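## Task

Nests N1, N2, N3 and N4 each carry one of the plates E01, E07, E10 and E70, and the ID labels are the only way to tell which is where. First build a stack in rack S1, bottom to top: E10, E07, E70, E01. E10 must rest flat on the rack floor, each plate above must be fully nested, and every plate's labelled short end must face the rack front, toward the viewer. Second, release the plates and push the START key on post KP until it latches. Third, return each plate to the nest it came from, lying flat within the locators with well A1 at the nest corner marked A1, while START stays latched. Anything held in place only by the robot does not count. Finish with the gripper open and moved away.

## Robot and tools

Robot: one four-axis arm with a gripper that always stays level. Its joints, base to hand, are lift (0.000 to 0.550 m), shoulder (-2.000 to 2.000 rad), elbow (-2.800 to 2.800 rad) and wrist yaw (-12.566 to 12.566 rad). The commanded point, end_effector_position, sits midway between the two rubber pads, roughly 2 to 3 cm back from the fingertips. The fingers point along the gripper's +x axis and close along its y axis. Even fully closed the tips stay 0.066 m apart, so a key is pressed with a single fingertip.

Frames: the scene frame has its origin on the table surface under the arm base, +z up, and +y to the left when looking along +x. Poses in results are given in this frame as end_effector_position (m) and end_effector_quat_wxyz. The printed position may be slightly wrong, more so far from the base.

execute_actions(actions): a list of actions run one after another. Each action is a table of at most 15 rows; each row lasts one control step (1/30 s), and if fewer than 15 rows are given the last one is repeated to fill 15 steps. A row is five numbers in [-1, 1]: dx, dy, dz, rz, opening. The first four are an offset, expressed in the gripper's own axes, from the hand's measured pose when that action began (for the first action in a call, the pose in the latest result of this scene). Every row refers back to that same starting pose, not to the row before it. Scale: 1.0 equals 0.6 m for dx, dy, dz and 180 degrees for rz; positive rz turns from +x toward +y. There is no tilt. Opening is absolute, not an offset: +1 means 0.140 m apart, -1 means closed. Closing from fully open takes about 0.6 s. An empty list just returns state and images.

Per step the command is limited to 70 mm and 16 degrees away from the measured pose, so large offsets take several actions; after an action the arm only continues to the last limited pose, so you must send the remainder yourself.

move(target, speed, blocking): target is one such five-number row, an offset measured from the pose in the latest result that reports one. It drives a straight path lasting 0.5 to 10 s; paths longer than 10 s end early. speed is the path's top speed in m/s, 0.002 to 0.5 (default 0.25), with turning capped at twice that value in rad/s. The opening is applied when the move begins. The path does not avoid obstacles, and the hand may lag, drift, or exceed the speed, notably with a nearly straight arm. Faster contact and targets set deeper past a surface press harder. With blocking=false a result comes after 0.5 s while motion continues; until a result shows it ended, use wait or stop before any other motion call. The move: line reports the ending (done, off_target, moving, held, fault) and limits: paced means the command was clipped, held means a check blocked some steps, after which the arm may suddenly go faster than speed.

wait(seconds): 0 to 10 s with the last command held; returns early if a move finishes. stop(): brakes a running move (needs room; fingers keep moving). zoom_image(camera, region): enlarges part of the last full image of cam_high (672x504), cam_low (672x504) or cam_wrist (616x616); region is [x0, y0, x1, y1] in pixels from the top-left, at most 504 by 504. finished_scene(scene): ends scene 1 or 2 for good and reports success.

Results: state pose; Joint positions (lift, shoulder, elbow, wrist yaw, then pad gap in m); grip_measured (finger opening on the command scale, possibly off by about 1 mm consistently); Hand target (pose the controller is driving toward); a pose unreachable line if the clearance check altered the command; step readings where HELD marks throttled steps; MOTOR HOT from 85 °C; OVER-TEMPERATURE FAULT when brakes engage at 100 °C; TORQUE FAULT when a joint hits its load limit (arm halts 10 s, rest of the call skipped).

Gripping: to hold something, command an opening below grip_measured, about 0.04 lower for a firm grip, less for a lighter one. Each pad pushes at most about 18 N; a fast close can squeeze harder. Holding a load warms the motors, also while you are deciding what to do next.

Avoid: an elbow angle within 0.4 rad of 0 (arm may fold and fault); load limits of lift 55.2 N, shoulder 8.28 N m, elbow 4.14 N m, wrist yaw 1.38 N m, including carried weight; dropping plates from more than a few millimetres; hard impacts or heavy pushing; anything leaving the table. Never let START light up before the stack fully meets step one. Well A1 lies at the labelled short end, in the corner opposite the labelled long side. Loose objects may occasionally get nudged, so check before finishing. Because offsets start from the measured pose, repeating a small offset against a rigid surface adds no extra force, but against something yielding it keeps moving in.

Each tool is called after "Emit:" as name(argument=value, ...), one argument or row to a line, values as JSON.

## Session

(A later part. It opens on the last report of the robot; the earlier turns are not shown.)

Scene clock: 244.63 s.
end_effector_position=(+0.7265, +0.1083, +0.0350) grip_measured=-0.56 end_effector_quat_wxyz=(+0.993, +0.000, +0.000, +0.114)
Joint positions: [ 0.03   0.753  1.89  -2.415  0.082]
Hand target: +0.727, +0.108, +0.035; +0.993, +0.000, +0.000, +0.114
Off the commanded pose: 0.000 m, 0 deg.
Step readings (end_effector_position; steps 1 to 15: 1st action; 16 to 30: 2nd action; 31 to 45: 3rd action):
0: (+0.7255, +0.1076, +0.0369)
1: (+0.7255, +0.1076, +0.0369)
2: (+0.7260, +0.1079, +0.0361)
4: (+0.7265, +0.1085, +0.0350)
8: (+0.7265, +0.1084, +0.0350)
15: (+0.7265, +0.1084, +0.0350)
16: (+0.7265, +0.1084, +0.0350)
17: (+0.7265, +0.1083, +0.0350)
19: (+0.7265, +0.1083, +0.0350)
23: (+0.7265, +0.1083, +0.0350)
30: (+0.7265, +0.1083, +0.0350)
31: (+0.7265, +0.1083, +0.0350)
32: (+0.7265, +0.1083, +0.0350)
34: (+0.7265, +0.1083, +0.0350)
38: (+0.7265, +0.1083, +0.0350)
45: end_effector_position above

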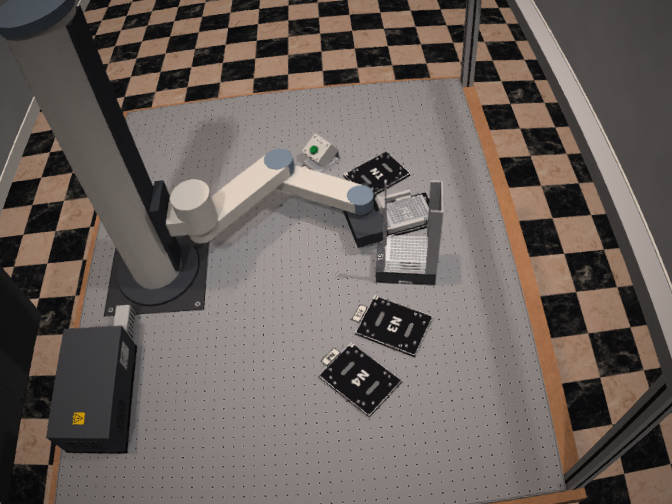

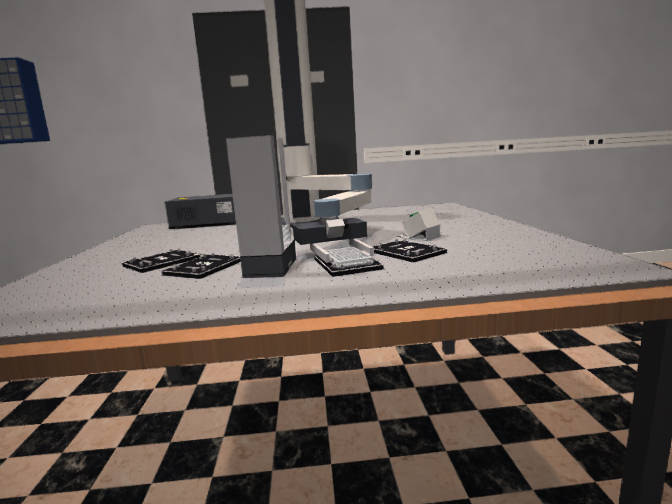

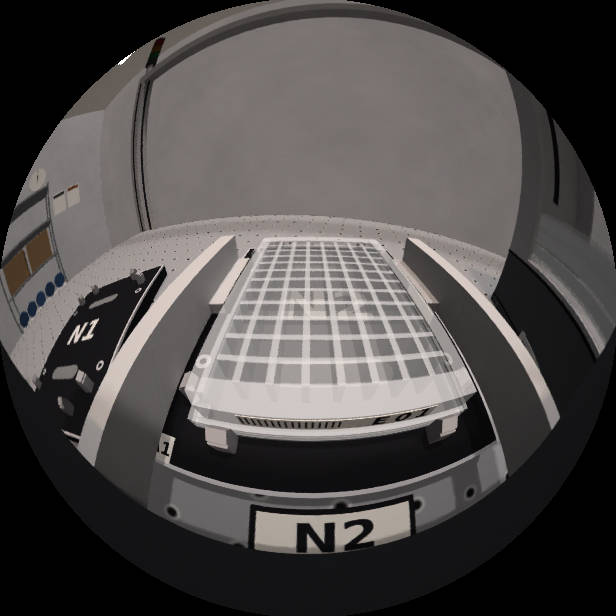

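Emit:
move(
  target=[0,0,-0.3335,0,-0.6],
  speed=0.15,
)

Emit:
execute_actions(
  actions=[
    [[0,0,-0.002,0,-0.6],[0,0,-0.003,0,-0.6],[0,0,-0.004,0,-0.6],[0,0,-0.005,0,-0.6],[0,0,-0.006,0,-0.6],[0,0,-0.007,0,-0.6]],
    [[0,0,0,0,0]],
  ],
)

Emit:
move(
  target=[-0.25,0,0,0,0],
)

Emit:
zoom_image(
  camera="cam_wrist",
  region=[250,190,390,300],
)

Emit:
move(
  target=[-0.24,0.46,-0.04,0.35,0],
)

Emit:
zoom_image(
  camera="cam_high",
  region=[260,120,460,290],
)

Scene clock: 265.63 s.
end_effector_position=(+0.7115, -0.0778, +0.1198) grip_measured=-0.56 end_effector_quat_wxyz=(+0.997, +0.000, +0.000, -0.072)
Joint positions: [ 0.115  0.482  1.763 -2.389  0.082]
Hand target: +0.712, -0.078, +0.120; +0.997, +0.000, +0.000, -0.072
Off the commanded pose: 0.000 m, 0 deg.
move: done

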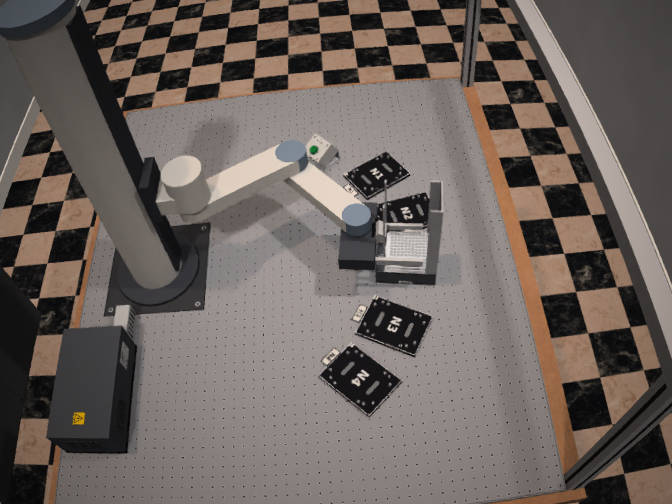

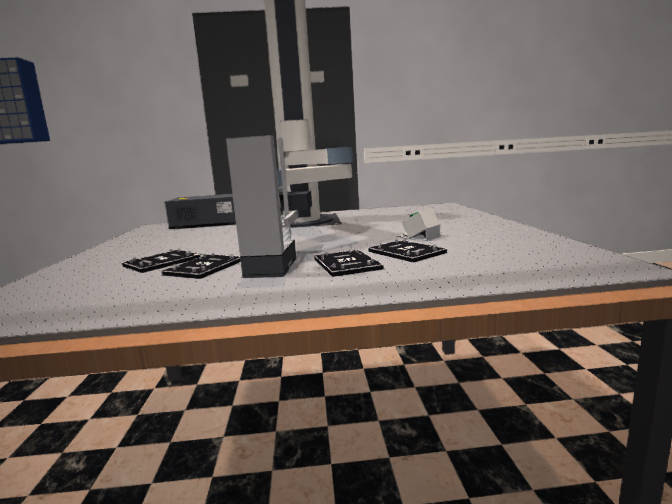

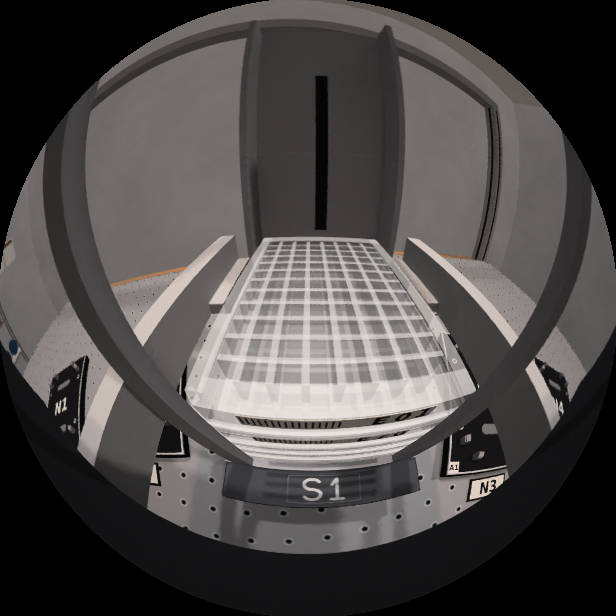

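Scene clock: 266.63 s.
end_effector_position=(+0.7115, -0.0778, +0.1157) grip_measured=+0.00 end_effector_quat_wxyz=(+0.997, +0.000, +0.000, -0.072)
Joint positions: [ 0.111  0.482  1.763 -2.389  0.103]
Hand target: +0.712, -0.078, +0.116; +0.997, +0.000, +0.000, -0.072
Off the commanded pose: 0.000 m, 0 deg.
Step readings (end_effector_position; steps 1 to 15: 1st action; 16 to 30: 2nd action):
0: (+0.7115, -0.0778, +0.1198)
1: (+0.7115, -0.0778, +0.1198)
2: (+0.7115, -0.0778, +0.1192)
4: (+0.7115, -0.0778, +0.1175)
8: (+0.7115, -0.0778, +0.1156)
15: (+0.7115, -0.0778, +0.1157)
16: (+0.7115, -0.0778, +0.1157)
17: (+0.7115, -0.0778, +0.1157)
19: (+0.7115, -0.0778, +0.1157)
23: (+0.7115, -0.0778, +0.1157)
30: end_effector_position above

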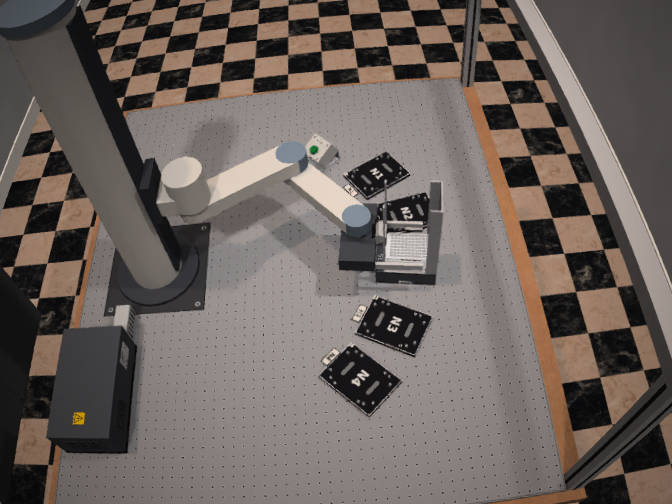

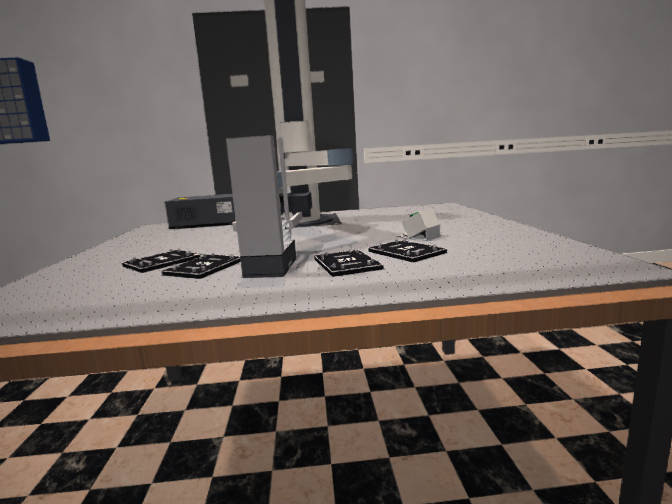

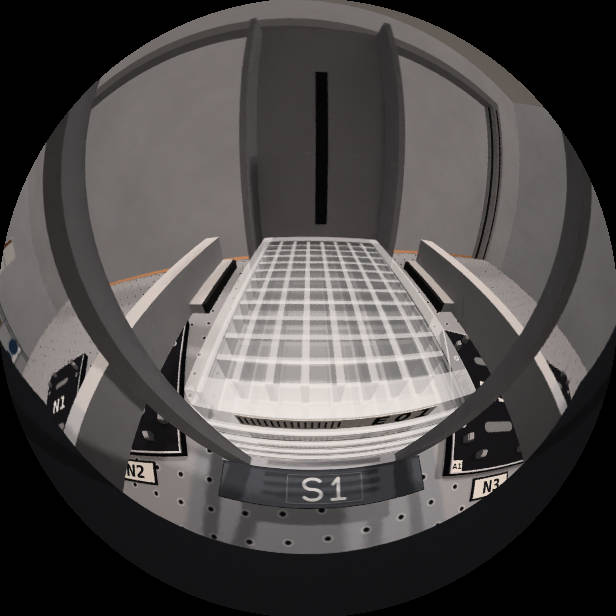

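Scene clock: 267.63 s.
end_effector_position=(+0.5631, -0.0563, +0.1156) grip_measured=+0.00 end_effector_quat_wxyz=(+0.997, +0.000, +0.000, -0.072)
Joint positions: [ 0.111  0.786  1.002 -1.932  0.103]
Hand target: +0.563, -0.056, +0.116; +0.997, +0.000, +0.000, -0.072
Off the commanded pose: 0.000 m, 0 deg.
move: done

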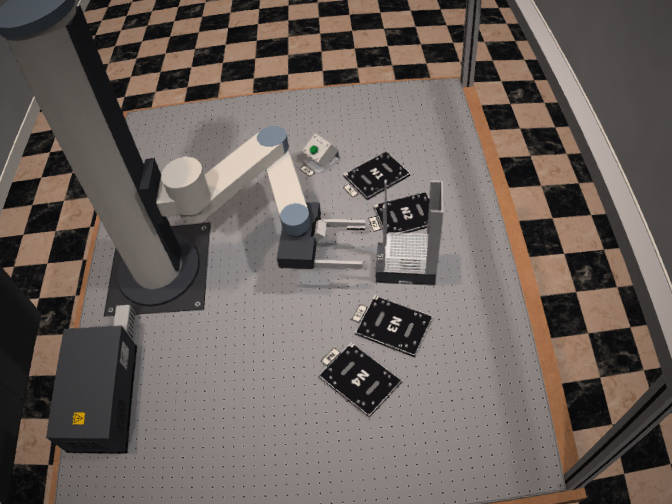

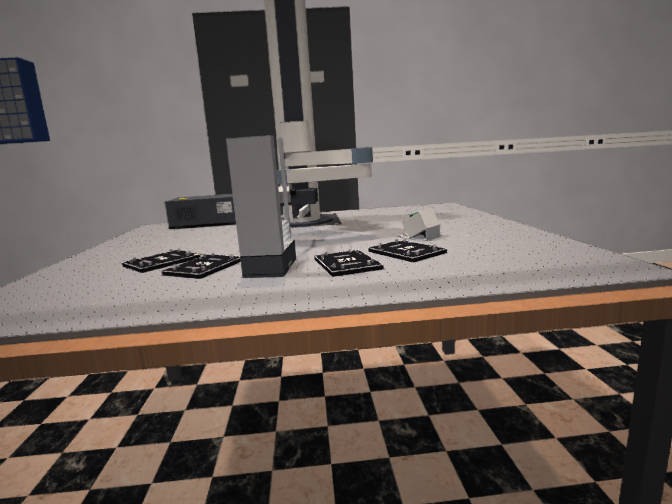

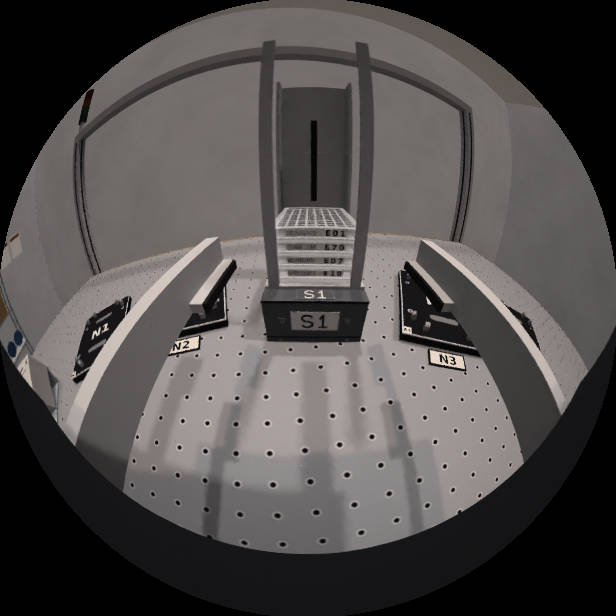

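Region (250, 190, 390, 300) of cam_wrist's 616x616 image, scaled by 3.600, with more detail than that image has; it fills the top 396 rows of this view, and the rest is white.

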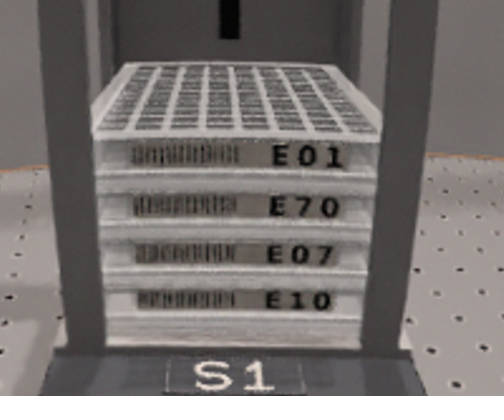

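Scene clock: 270.17 s.
end_effector_position=(+0.4602, +0.2377, +0.0916) grip_measured=+0.00 end_effector_quat_wxyz=(+0.888, +0.000, +0.000, +0.460)
Joint positions: [ 0.087  1.492  0.942 -1.479  0.103]
Hand target: +0.460, +0.238, +0.092; +0.888, +0.000, +0.000, +0.460
Off the commanded pose: 0.000 m, 0 deg.
move: done

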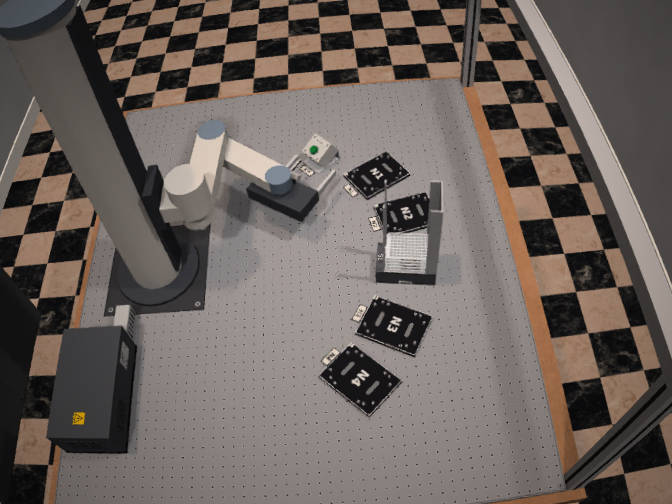

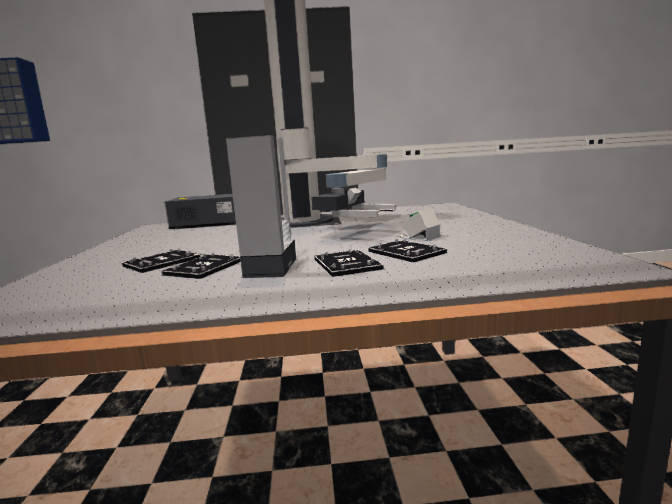

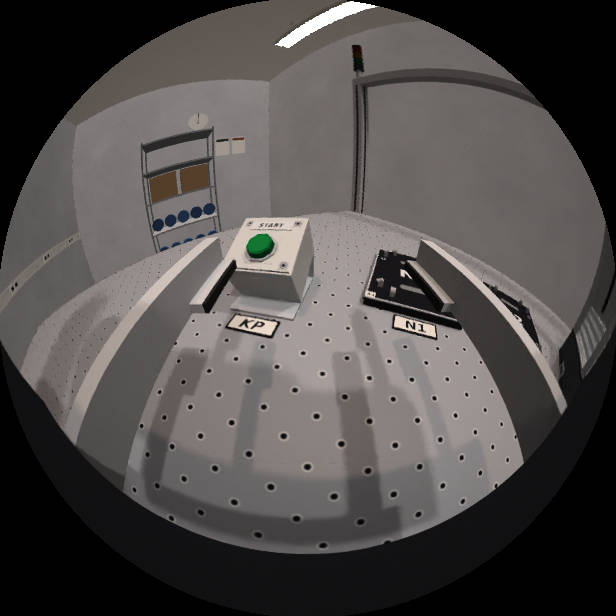

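Region (260, 120, 460, 290) of cam_high's 672x504 image, scaled by 2.520, with more detail than that image has; it fills the top 428 rows of this view, and the rest is white.

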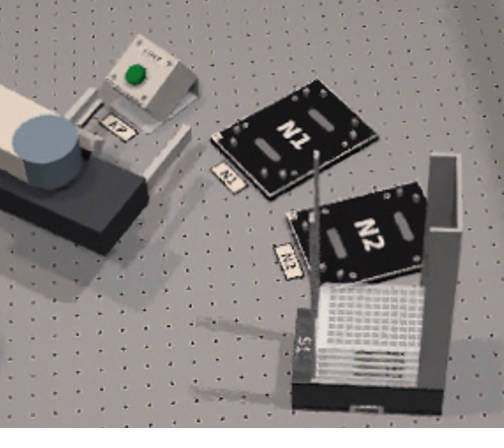

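Emit:
move(
  target=[0.085,0,0,0,-0.6],
  speed=0.08,
)

Emit:
zoom_image(
  camera="cam_high",
  region=[270,115,360,185],
)

Emit:
zoom_image(
  camera="cam_low",
  region=[360,185,460,245],
)

Scene clock: 277.13 s.
end_effector_position=(+0.4895, +0.2795, +0.0916) grip_measured=-0.60 end_effector_quat_wxyz=(+0.888, +0.000, +0.000, +0.460)
Joint positions: [ 0.087  1.49   1.157 -1.69   0.081]
Hand target: +0.490, +0.279, +0.092; +0.888, +0.000, +0.000, +0.460
Off the commanded pose: 0.000 m, 0 deg.
move: done

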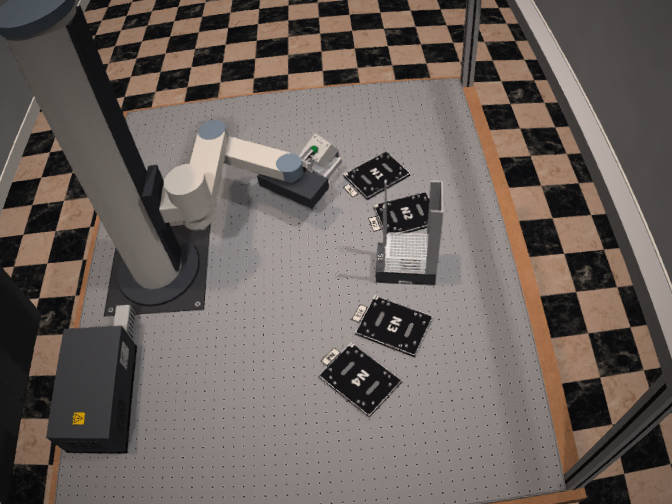

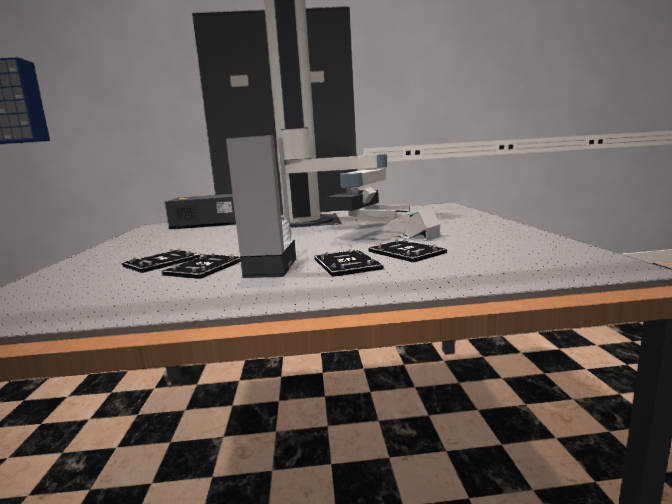

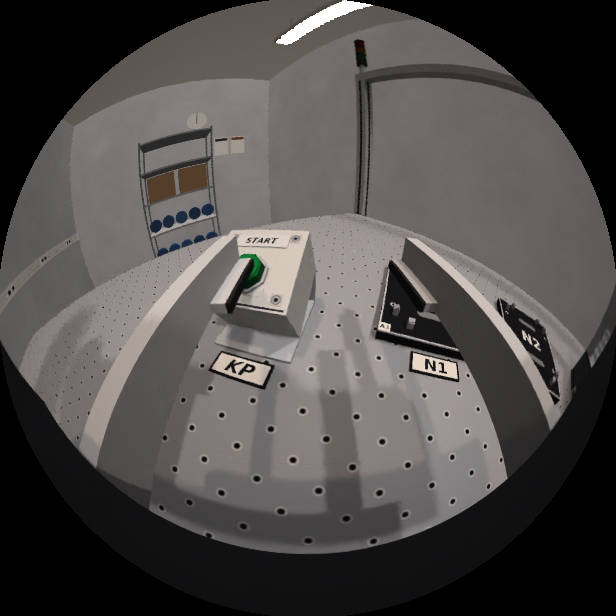

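Region (270, 115, 360, 185) of cam_high's 672x504 image, scaled by 5.600, with more detail than that image has.

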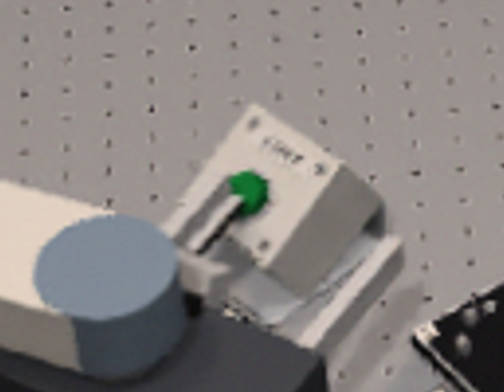

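Region (360, 185, 460, 245) of cam_low's 672x504 image, scaled by 5.040, with more detail than that image has; it fills the top 302 rows of this view, and the rest is white.

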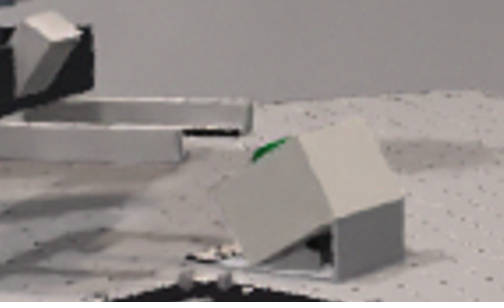

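Emit:
move(
  target=[0.027,-0.008,-0.008,0,-0.3],
  speed=0.03,
)

Emit:
zoom_image(
  camera="cam_high",
  region=[270,115,360,185],
)

Emit:
zoom_image(
  camera="cam_low",
  region=[360,185,460,245],
)

Scene clock: 282.10 s.
end_effector_position=(+0.5027, +0.2900, +0.0868) grip_measured=-0.30 end_effector_quat_wxyz=(+0.888, +0.000, +0.000, +0.461)
Joint positions: [ 0.082  1.463  1.236 -1.741  0.092]
Hand target: +0.503, +0.290, +0.087; +0.888, +0.000, +0.000, +0.460
Off the commanded pose: 0.000 m, 0 deg.
move: done

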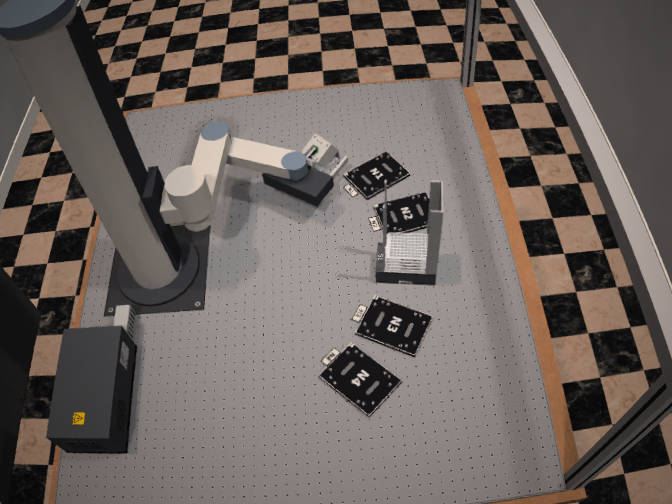

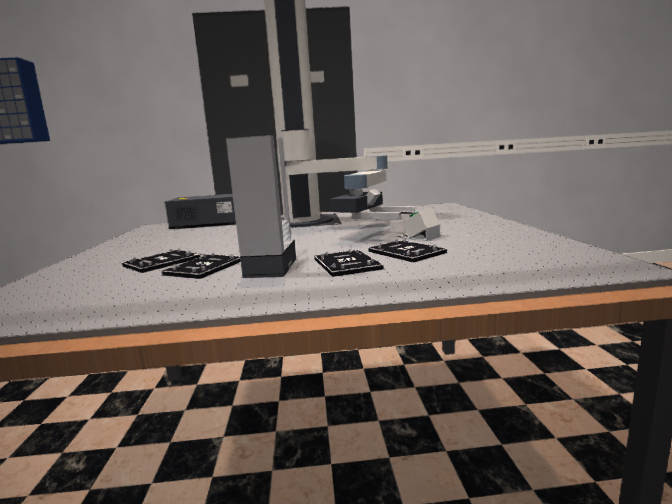

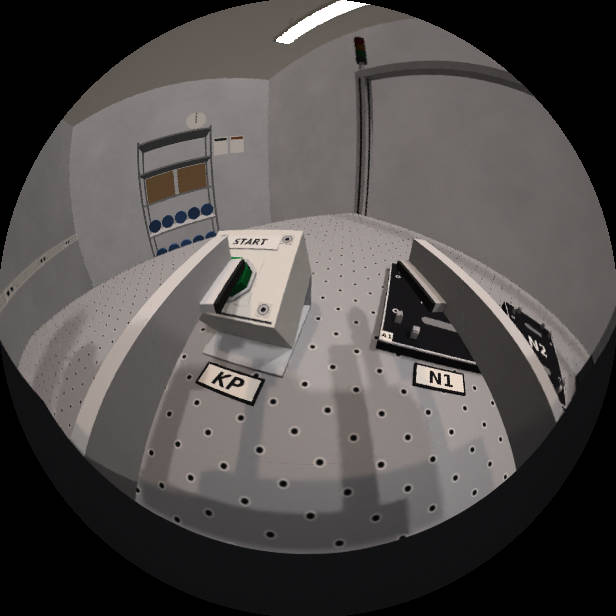

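Region (270, 115, 360, 185) of cam_high's 672x504 image, scaled by 5.600, with more detail than that image has.

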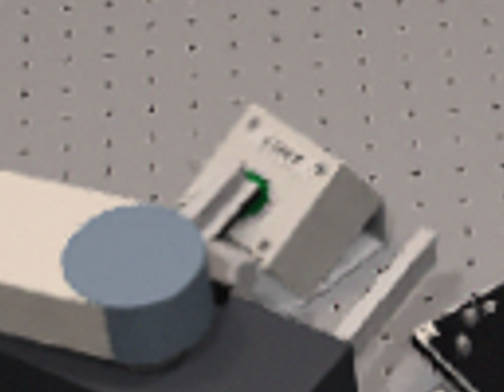

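Region (360, 185, 460, 245) of cam_low's 672x504 image, scaled by 5.040, with more detail than that image has; it fills the top 302 rows of this view, and the rest is white.

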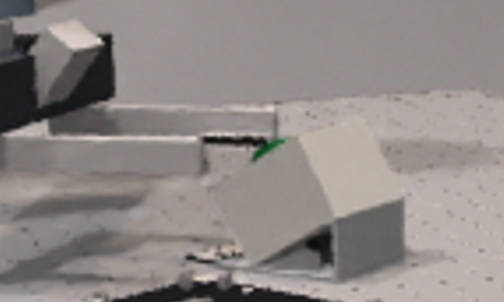

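Emit:
execute_actions(
  actions=[
    [[0,0,-0.002,0,-0.3]],
    [[0,0,-0.002,0,-0.3]],
    [[0,0,-0.002,0,-0.3]],
    [[0.0005,0,-0.002,0,-0.3]],
    [[0.0005,0,-0.002,0,-0.3]],
  ],
)

Emit:
zoom_image(
  camera="cam_wrist",
  region=[180,210,320,330],
)

Scene clock: 288.03 s.
end_effector_position=(+0.5031, +0.2905, +0.0816) grip_measured=-0.30 end_effector_quat_wxyz=(+0.888, +0.000, +0.000, +0.460)
Joint positions: [ 0.077  1.462  1.239 -1.745  0.092]
Hand target: +0.503, +0.291, +0.081; +0.888, +0.000, +0.000, +0.460
Off the commanded pose: 0.000 m, 0 deg.
Step readings (end_effector_position; steps 1 to 15: 1st action; 16 to 30: 2nd action; 31 to 45: 3rd action; 46 to 60: 4th action; 61 to 75: 5th action):
0: (+0.5027, +0.2900, +0.0868)
1: (+0.5027, +0.2900, +0.0868)
2: (+0.5027, +0.2900, +0.0862)
4: (+0.5027, +0.2900, +0.0857)
8: (+0.5027, +0.2900, +0.0857)
15: (+0.5027, +0.2900, +0.0857)
16: (+0.5027, +0.2900, +0.0857)
17: (+0.5027, +0.2900, +0.0851)
19: (+0.5028, +0.2901, +0.0847)
23: (+0.5028, +0.2901, +0.0847)
30: (+0.5028, +0.2901, +0.0847)
31: (+0.5028, +0.2901, +0.0847)
32: (+0.5029, +0.2902, +0.0841)
34: (+0.5029, +0.2901, +0.0837)
38: (+0.5028, +0.2901, +0.0837)
45: (+0.5028, +0.2901, +0.0837)
46: (+0.5028, +0.2901, +0.0837)
47: (+0.5029, +0.2902, +0.0831)
49: (+0.5030, +0.2903, +0.0826)
53: (+0.5030, +0.2903, +0.0826)
60: (+0.5030, +0.2903, +0.0826)
61: (+0.5030, +0.2903, +0.0826)
62: (+0.5031, +0.2904, +0.0820)
64: (+0.5031, +0.2905, +0.0816)
68: (+0.5031, +0.2905, +0.0816)
75: end_effector_position above

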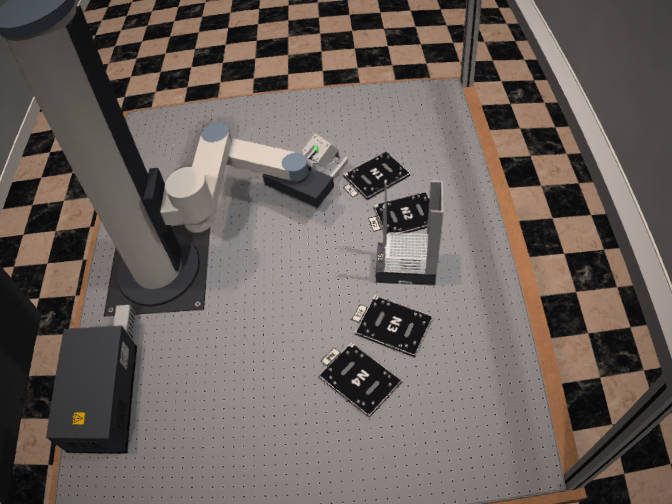

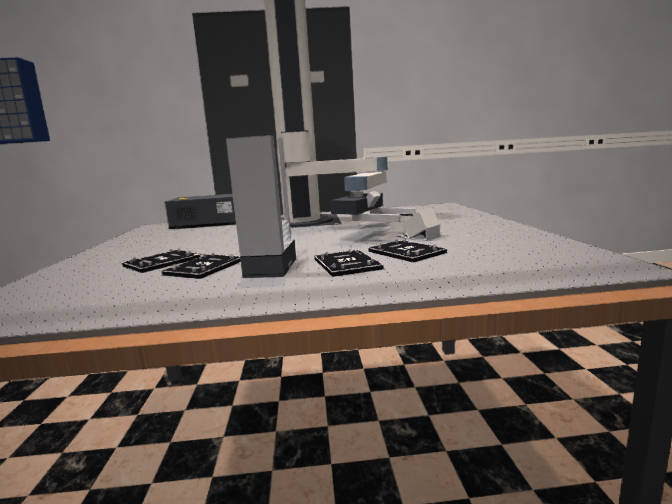

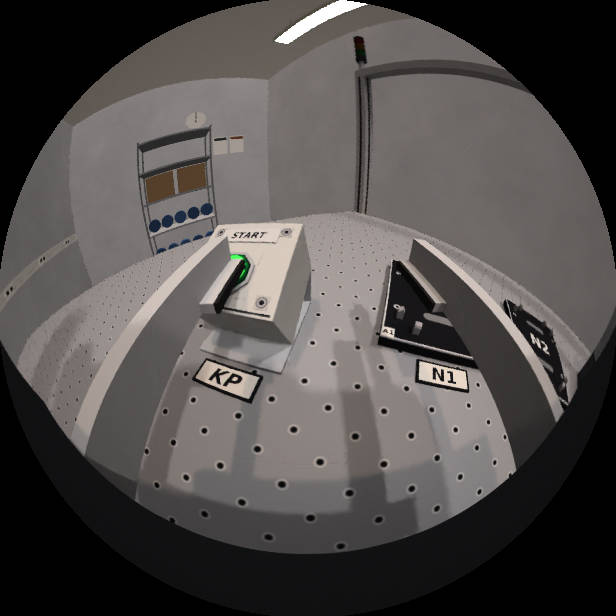

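Region (180, 210, 320, 330) of cam_wrist's 616x616 image, scaled by 3.600, with more detail than that image has; it fills the top 432 rows of this view, and the rest is white.

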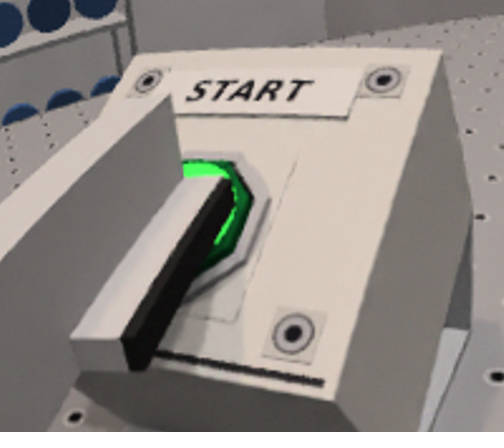

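Emit:
execute_actions(
  actions=[
    [[0.0005,0,-0.001,0,-0.3]],
    [[0.0005,0,-0.001,0,-0.3]],
    [[0.0005,0,-0.001,0,-0.3]],
    [[0.0005,0,-0.001,0,-0.3]],
    [[-0.03,0,0.03,0,0]],
  ],
)

Emit:
zoom_image(
  camera="cam_wrist",
  region=[180,210,320,330],
)

Scene clock: 294.07 s.
end_effector_position=(+0.4933, +0.2761, +0.0984) grip_measured=+0.00 end_effector_quat_wxyz=(+0.888, +0.000, +0.000, +0.460)
Joint positions: [ 0.093  1.471  1.162 -1.678  0.103]
Hand target: +0.493, +0.276, +0.098; +0.888, +0.000, +0.000, +0.460
Off the commanded pose: 0.000 m, 0 deg.
Step readings (end_effector_position; steps 1 to 15: 1st action; 16 to 30: 2nd action; 31 to 45: 3rd action; 46 to 60: 4th action; 61 to 75: 5th action):
0: (+0.5031, +0.2905, +0.0816)
1: (+0.5031, +0.2905, +0.0816)
2: (+0.5033, +0.2906, +0.0813)
4: (+0.5033, +0.2906, +0.0812)
8: (+0.5033, +0.2906, +0.0812)
15: (+0.5033, +0.2906, +0.0812)
16: (+0.5033, +0.2906, +0.0812)
17: (+0.5034, +0.2907, +0.0809)
19: (+0.5034, +0.2907, +0.0808)
23: (+0.5034, +0.2907, +0.0808)
30: (+0.5034, +0.2907, +0.0808)
31: (+0.5035, +0.2907, +0.0808)
32: (+0.5036, +0.2908, +0.0805)
34: (+0.5036, +0.2908, +0.0805)
38: (+0.5036, +0.2908, +0.0805)
45: (+0.5036, +0.2908, +0.0805)
46: (+0.5036, +0.2909, +0.0805)
47: (+0.5036, +0.2909, +0.0803)
49: (+0.5036, +0.2909, +0.0803)
53: (+0.5036, +0.2909, +0.0803)
60: (+0.5036, +0.2909, +0.0803)
61: (+0.5037, +0.2908, +0.0804)
62: (+0.5037, +0.2896, +0.0810)
64: (+0.4998, +0.2849, +0.0879)
68: (+0.4934, +0.2759, +0.0986)
75: end_effector_position above

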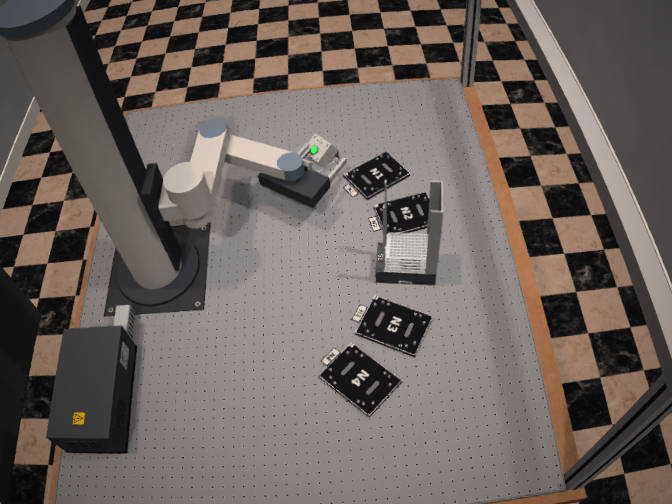

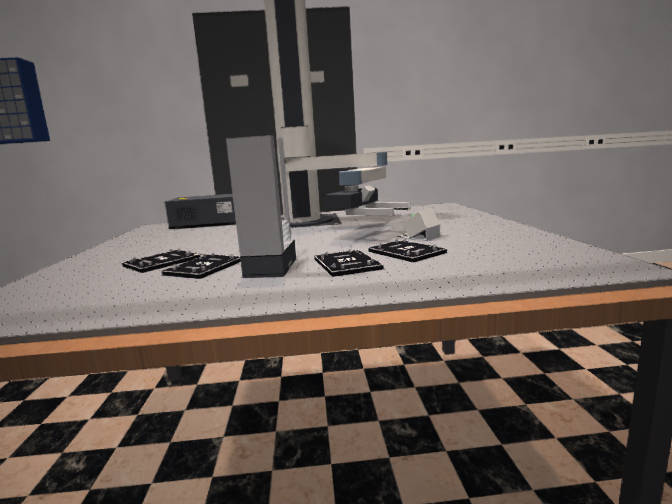

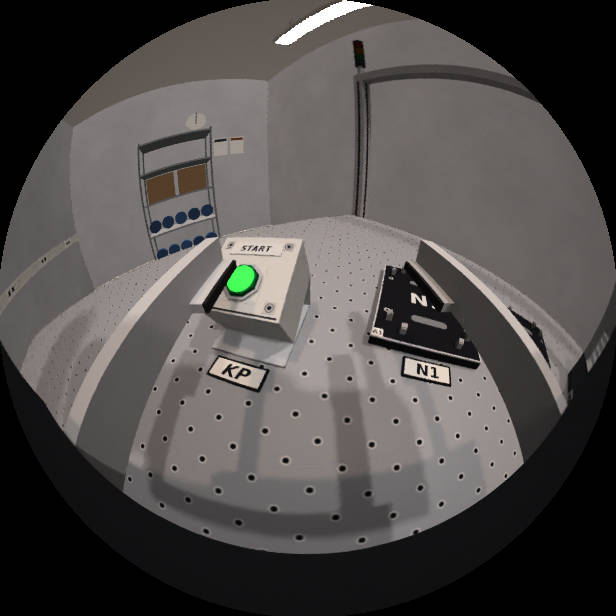

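Region (180, 210, 320, 330) of cam_wrist's 616x616 image, scaled by 3.600, with more detail than that image has; it fills the top 432 rows of this view, and the rest is white.

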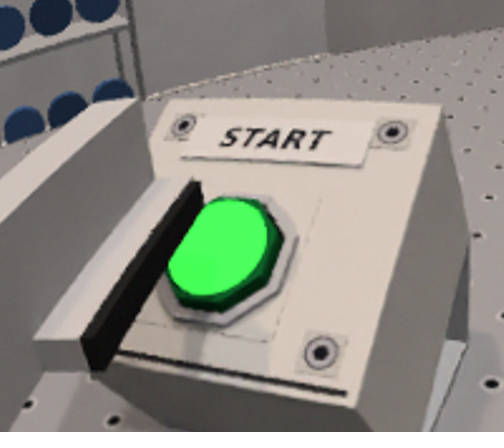

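Emit:
move(
  target=[-0.3852,-0.4148,0.028,-0.35,0],
  speed=0.35,
)

Emit:
move(
  target=[0.25,0,0,0,0],
)

Scene clock: 299.67 s.
end_effector_position=(+0.5629, -0.0565, +0.1152) grip_measured=+0.00 end_effector_quat_wxyz=(+0.997, +0.000, +0.000, -0.072)
Joint positions: [ 0.11   0.786  1.001 -1.932  0.103]
Hand target: +0.563, -0.056, +0.115; +0.997, +0.000, +0.000, -0.072
Off the commanded pose: 0.000 m, 0 deg.
move: done

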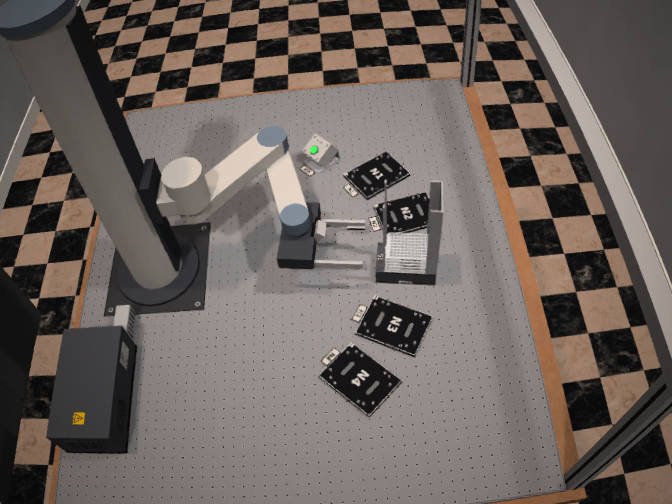

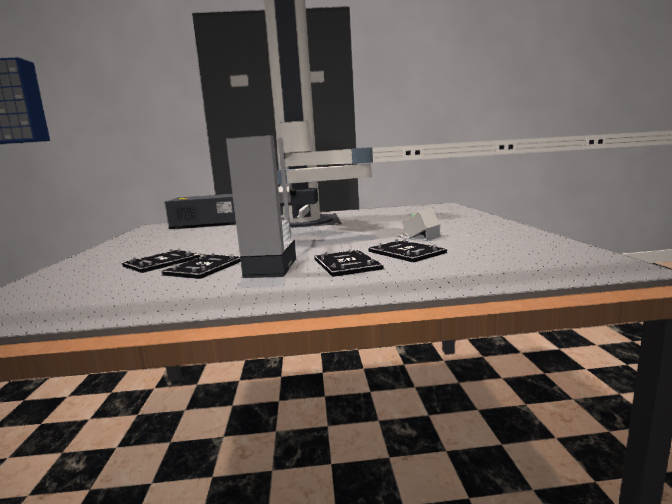

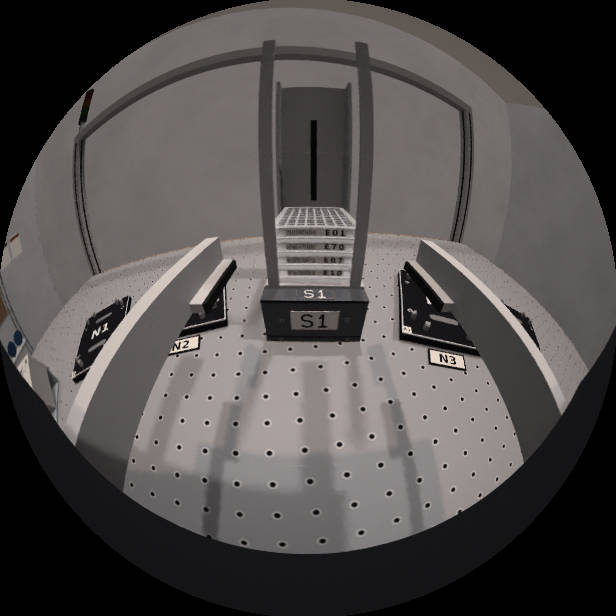

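Scene clock: 300.70 s.
end_effector_position=(+0.7113, -0.0781, +0.1152) grip_measured=+0.00 end_effector_quat_wxyz=(+0.997, +0.000, +0.000, -0.072)
Joint positions: [ 0.11   0.481  1.762 -2.388  0.103]
Hand target: +0.711, -0.078, +0.115; +0.997, +0.000, +0.000, -0.072
Off the commanded pose: 0.000 m, 0 deg.
move: done

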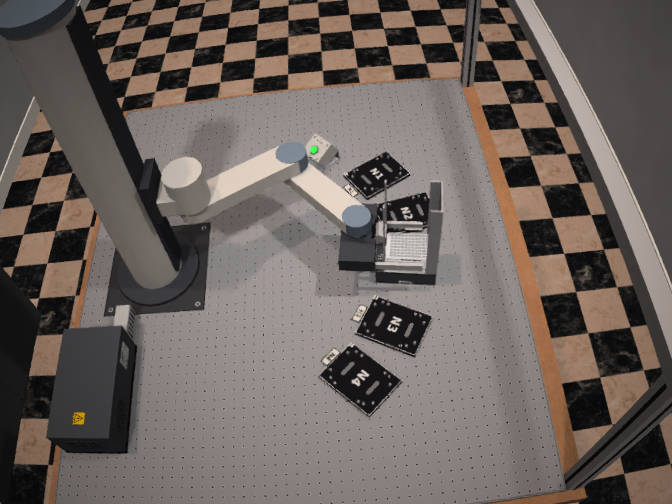

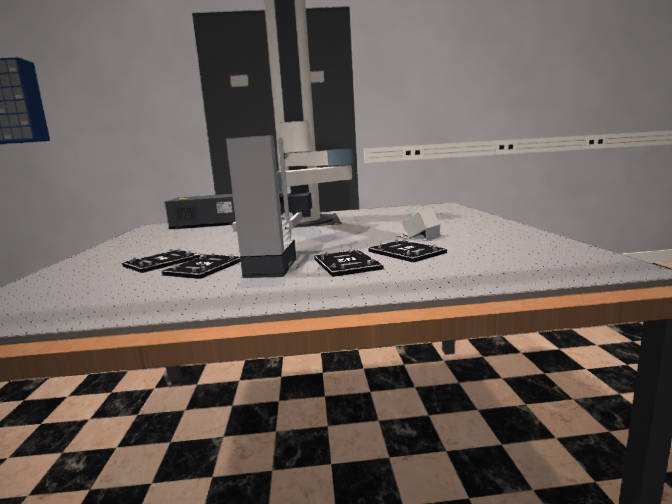

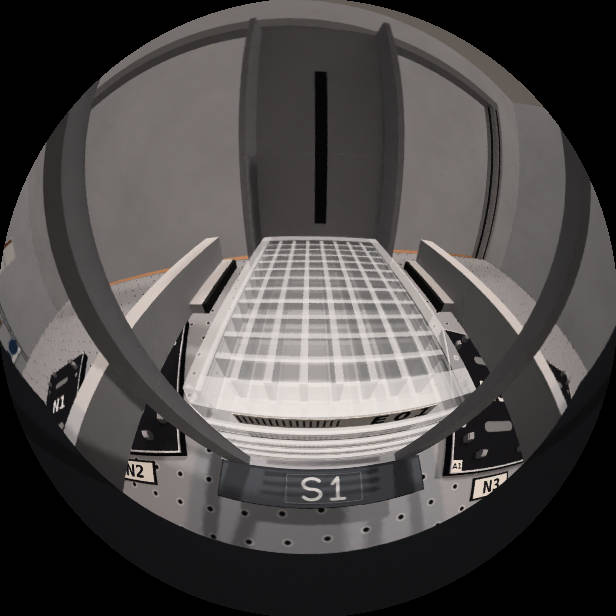

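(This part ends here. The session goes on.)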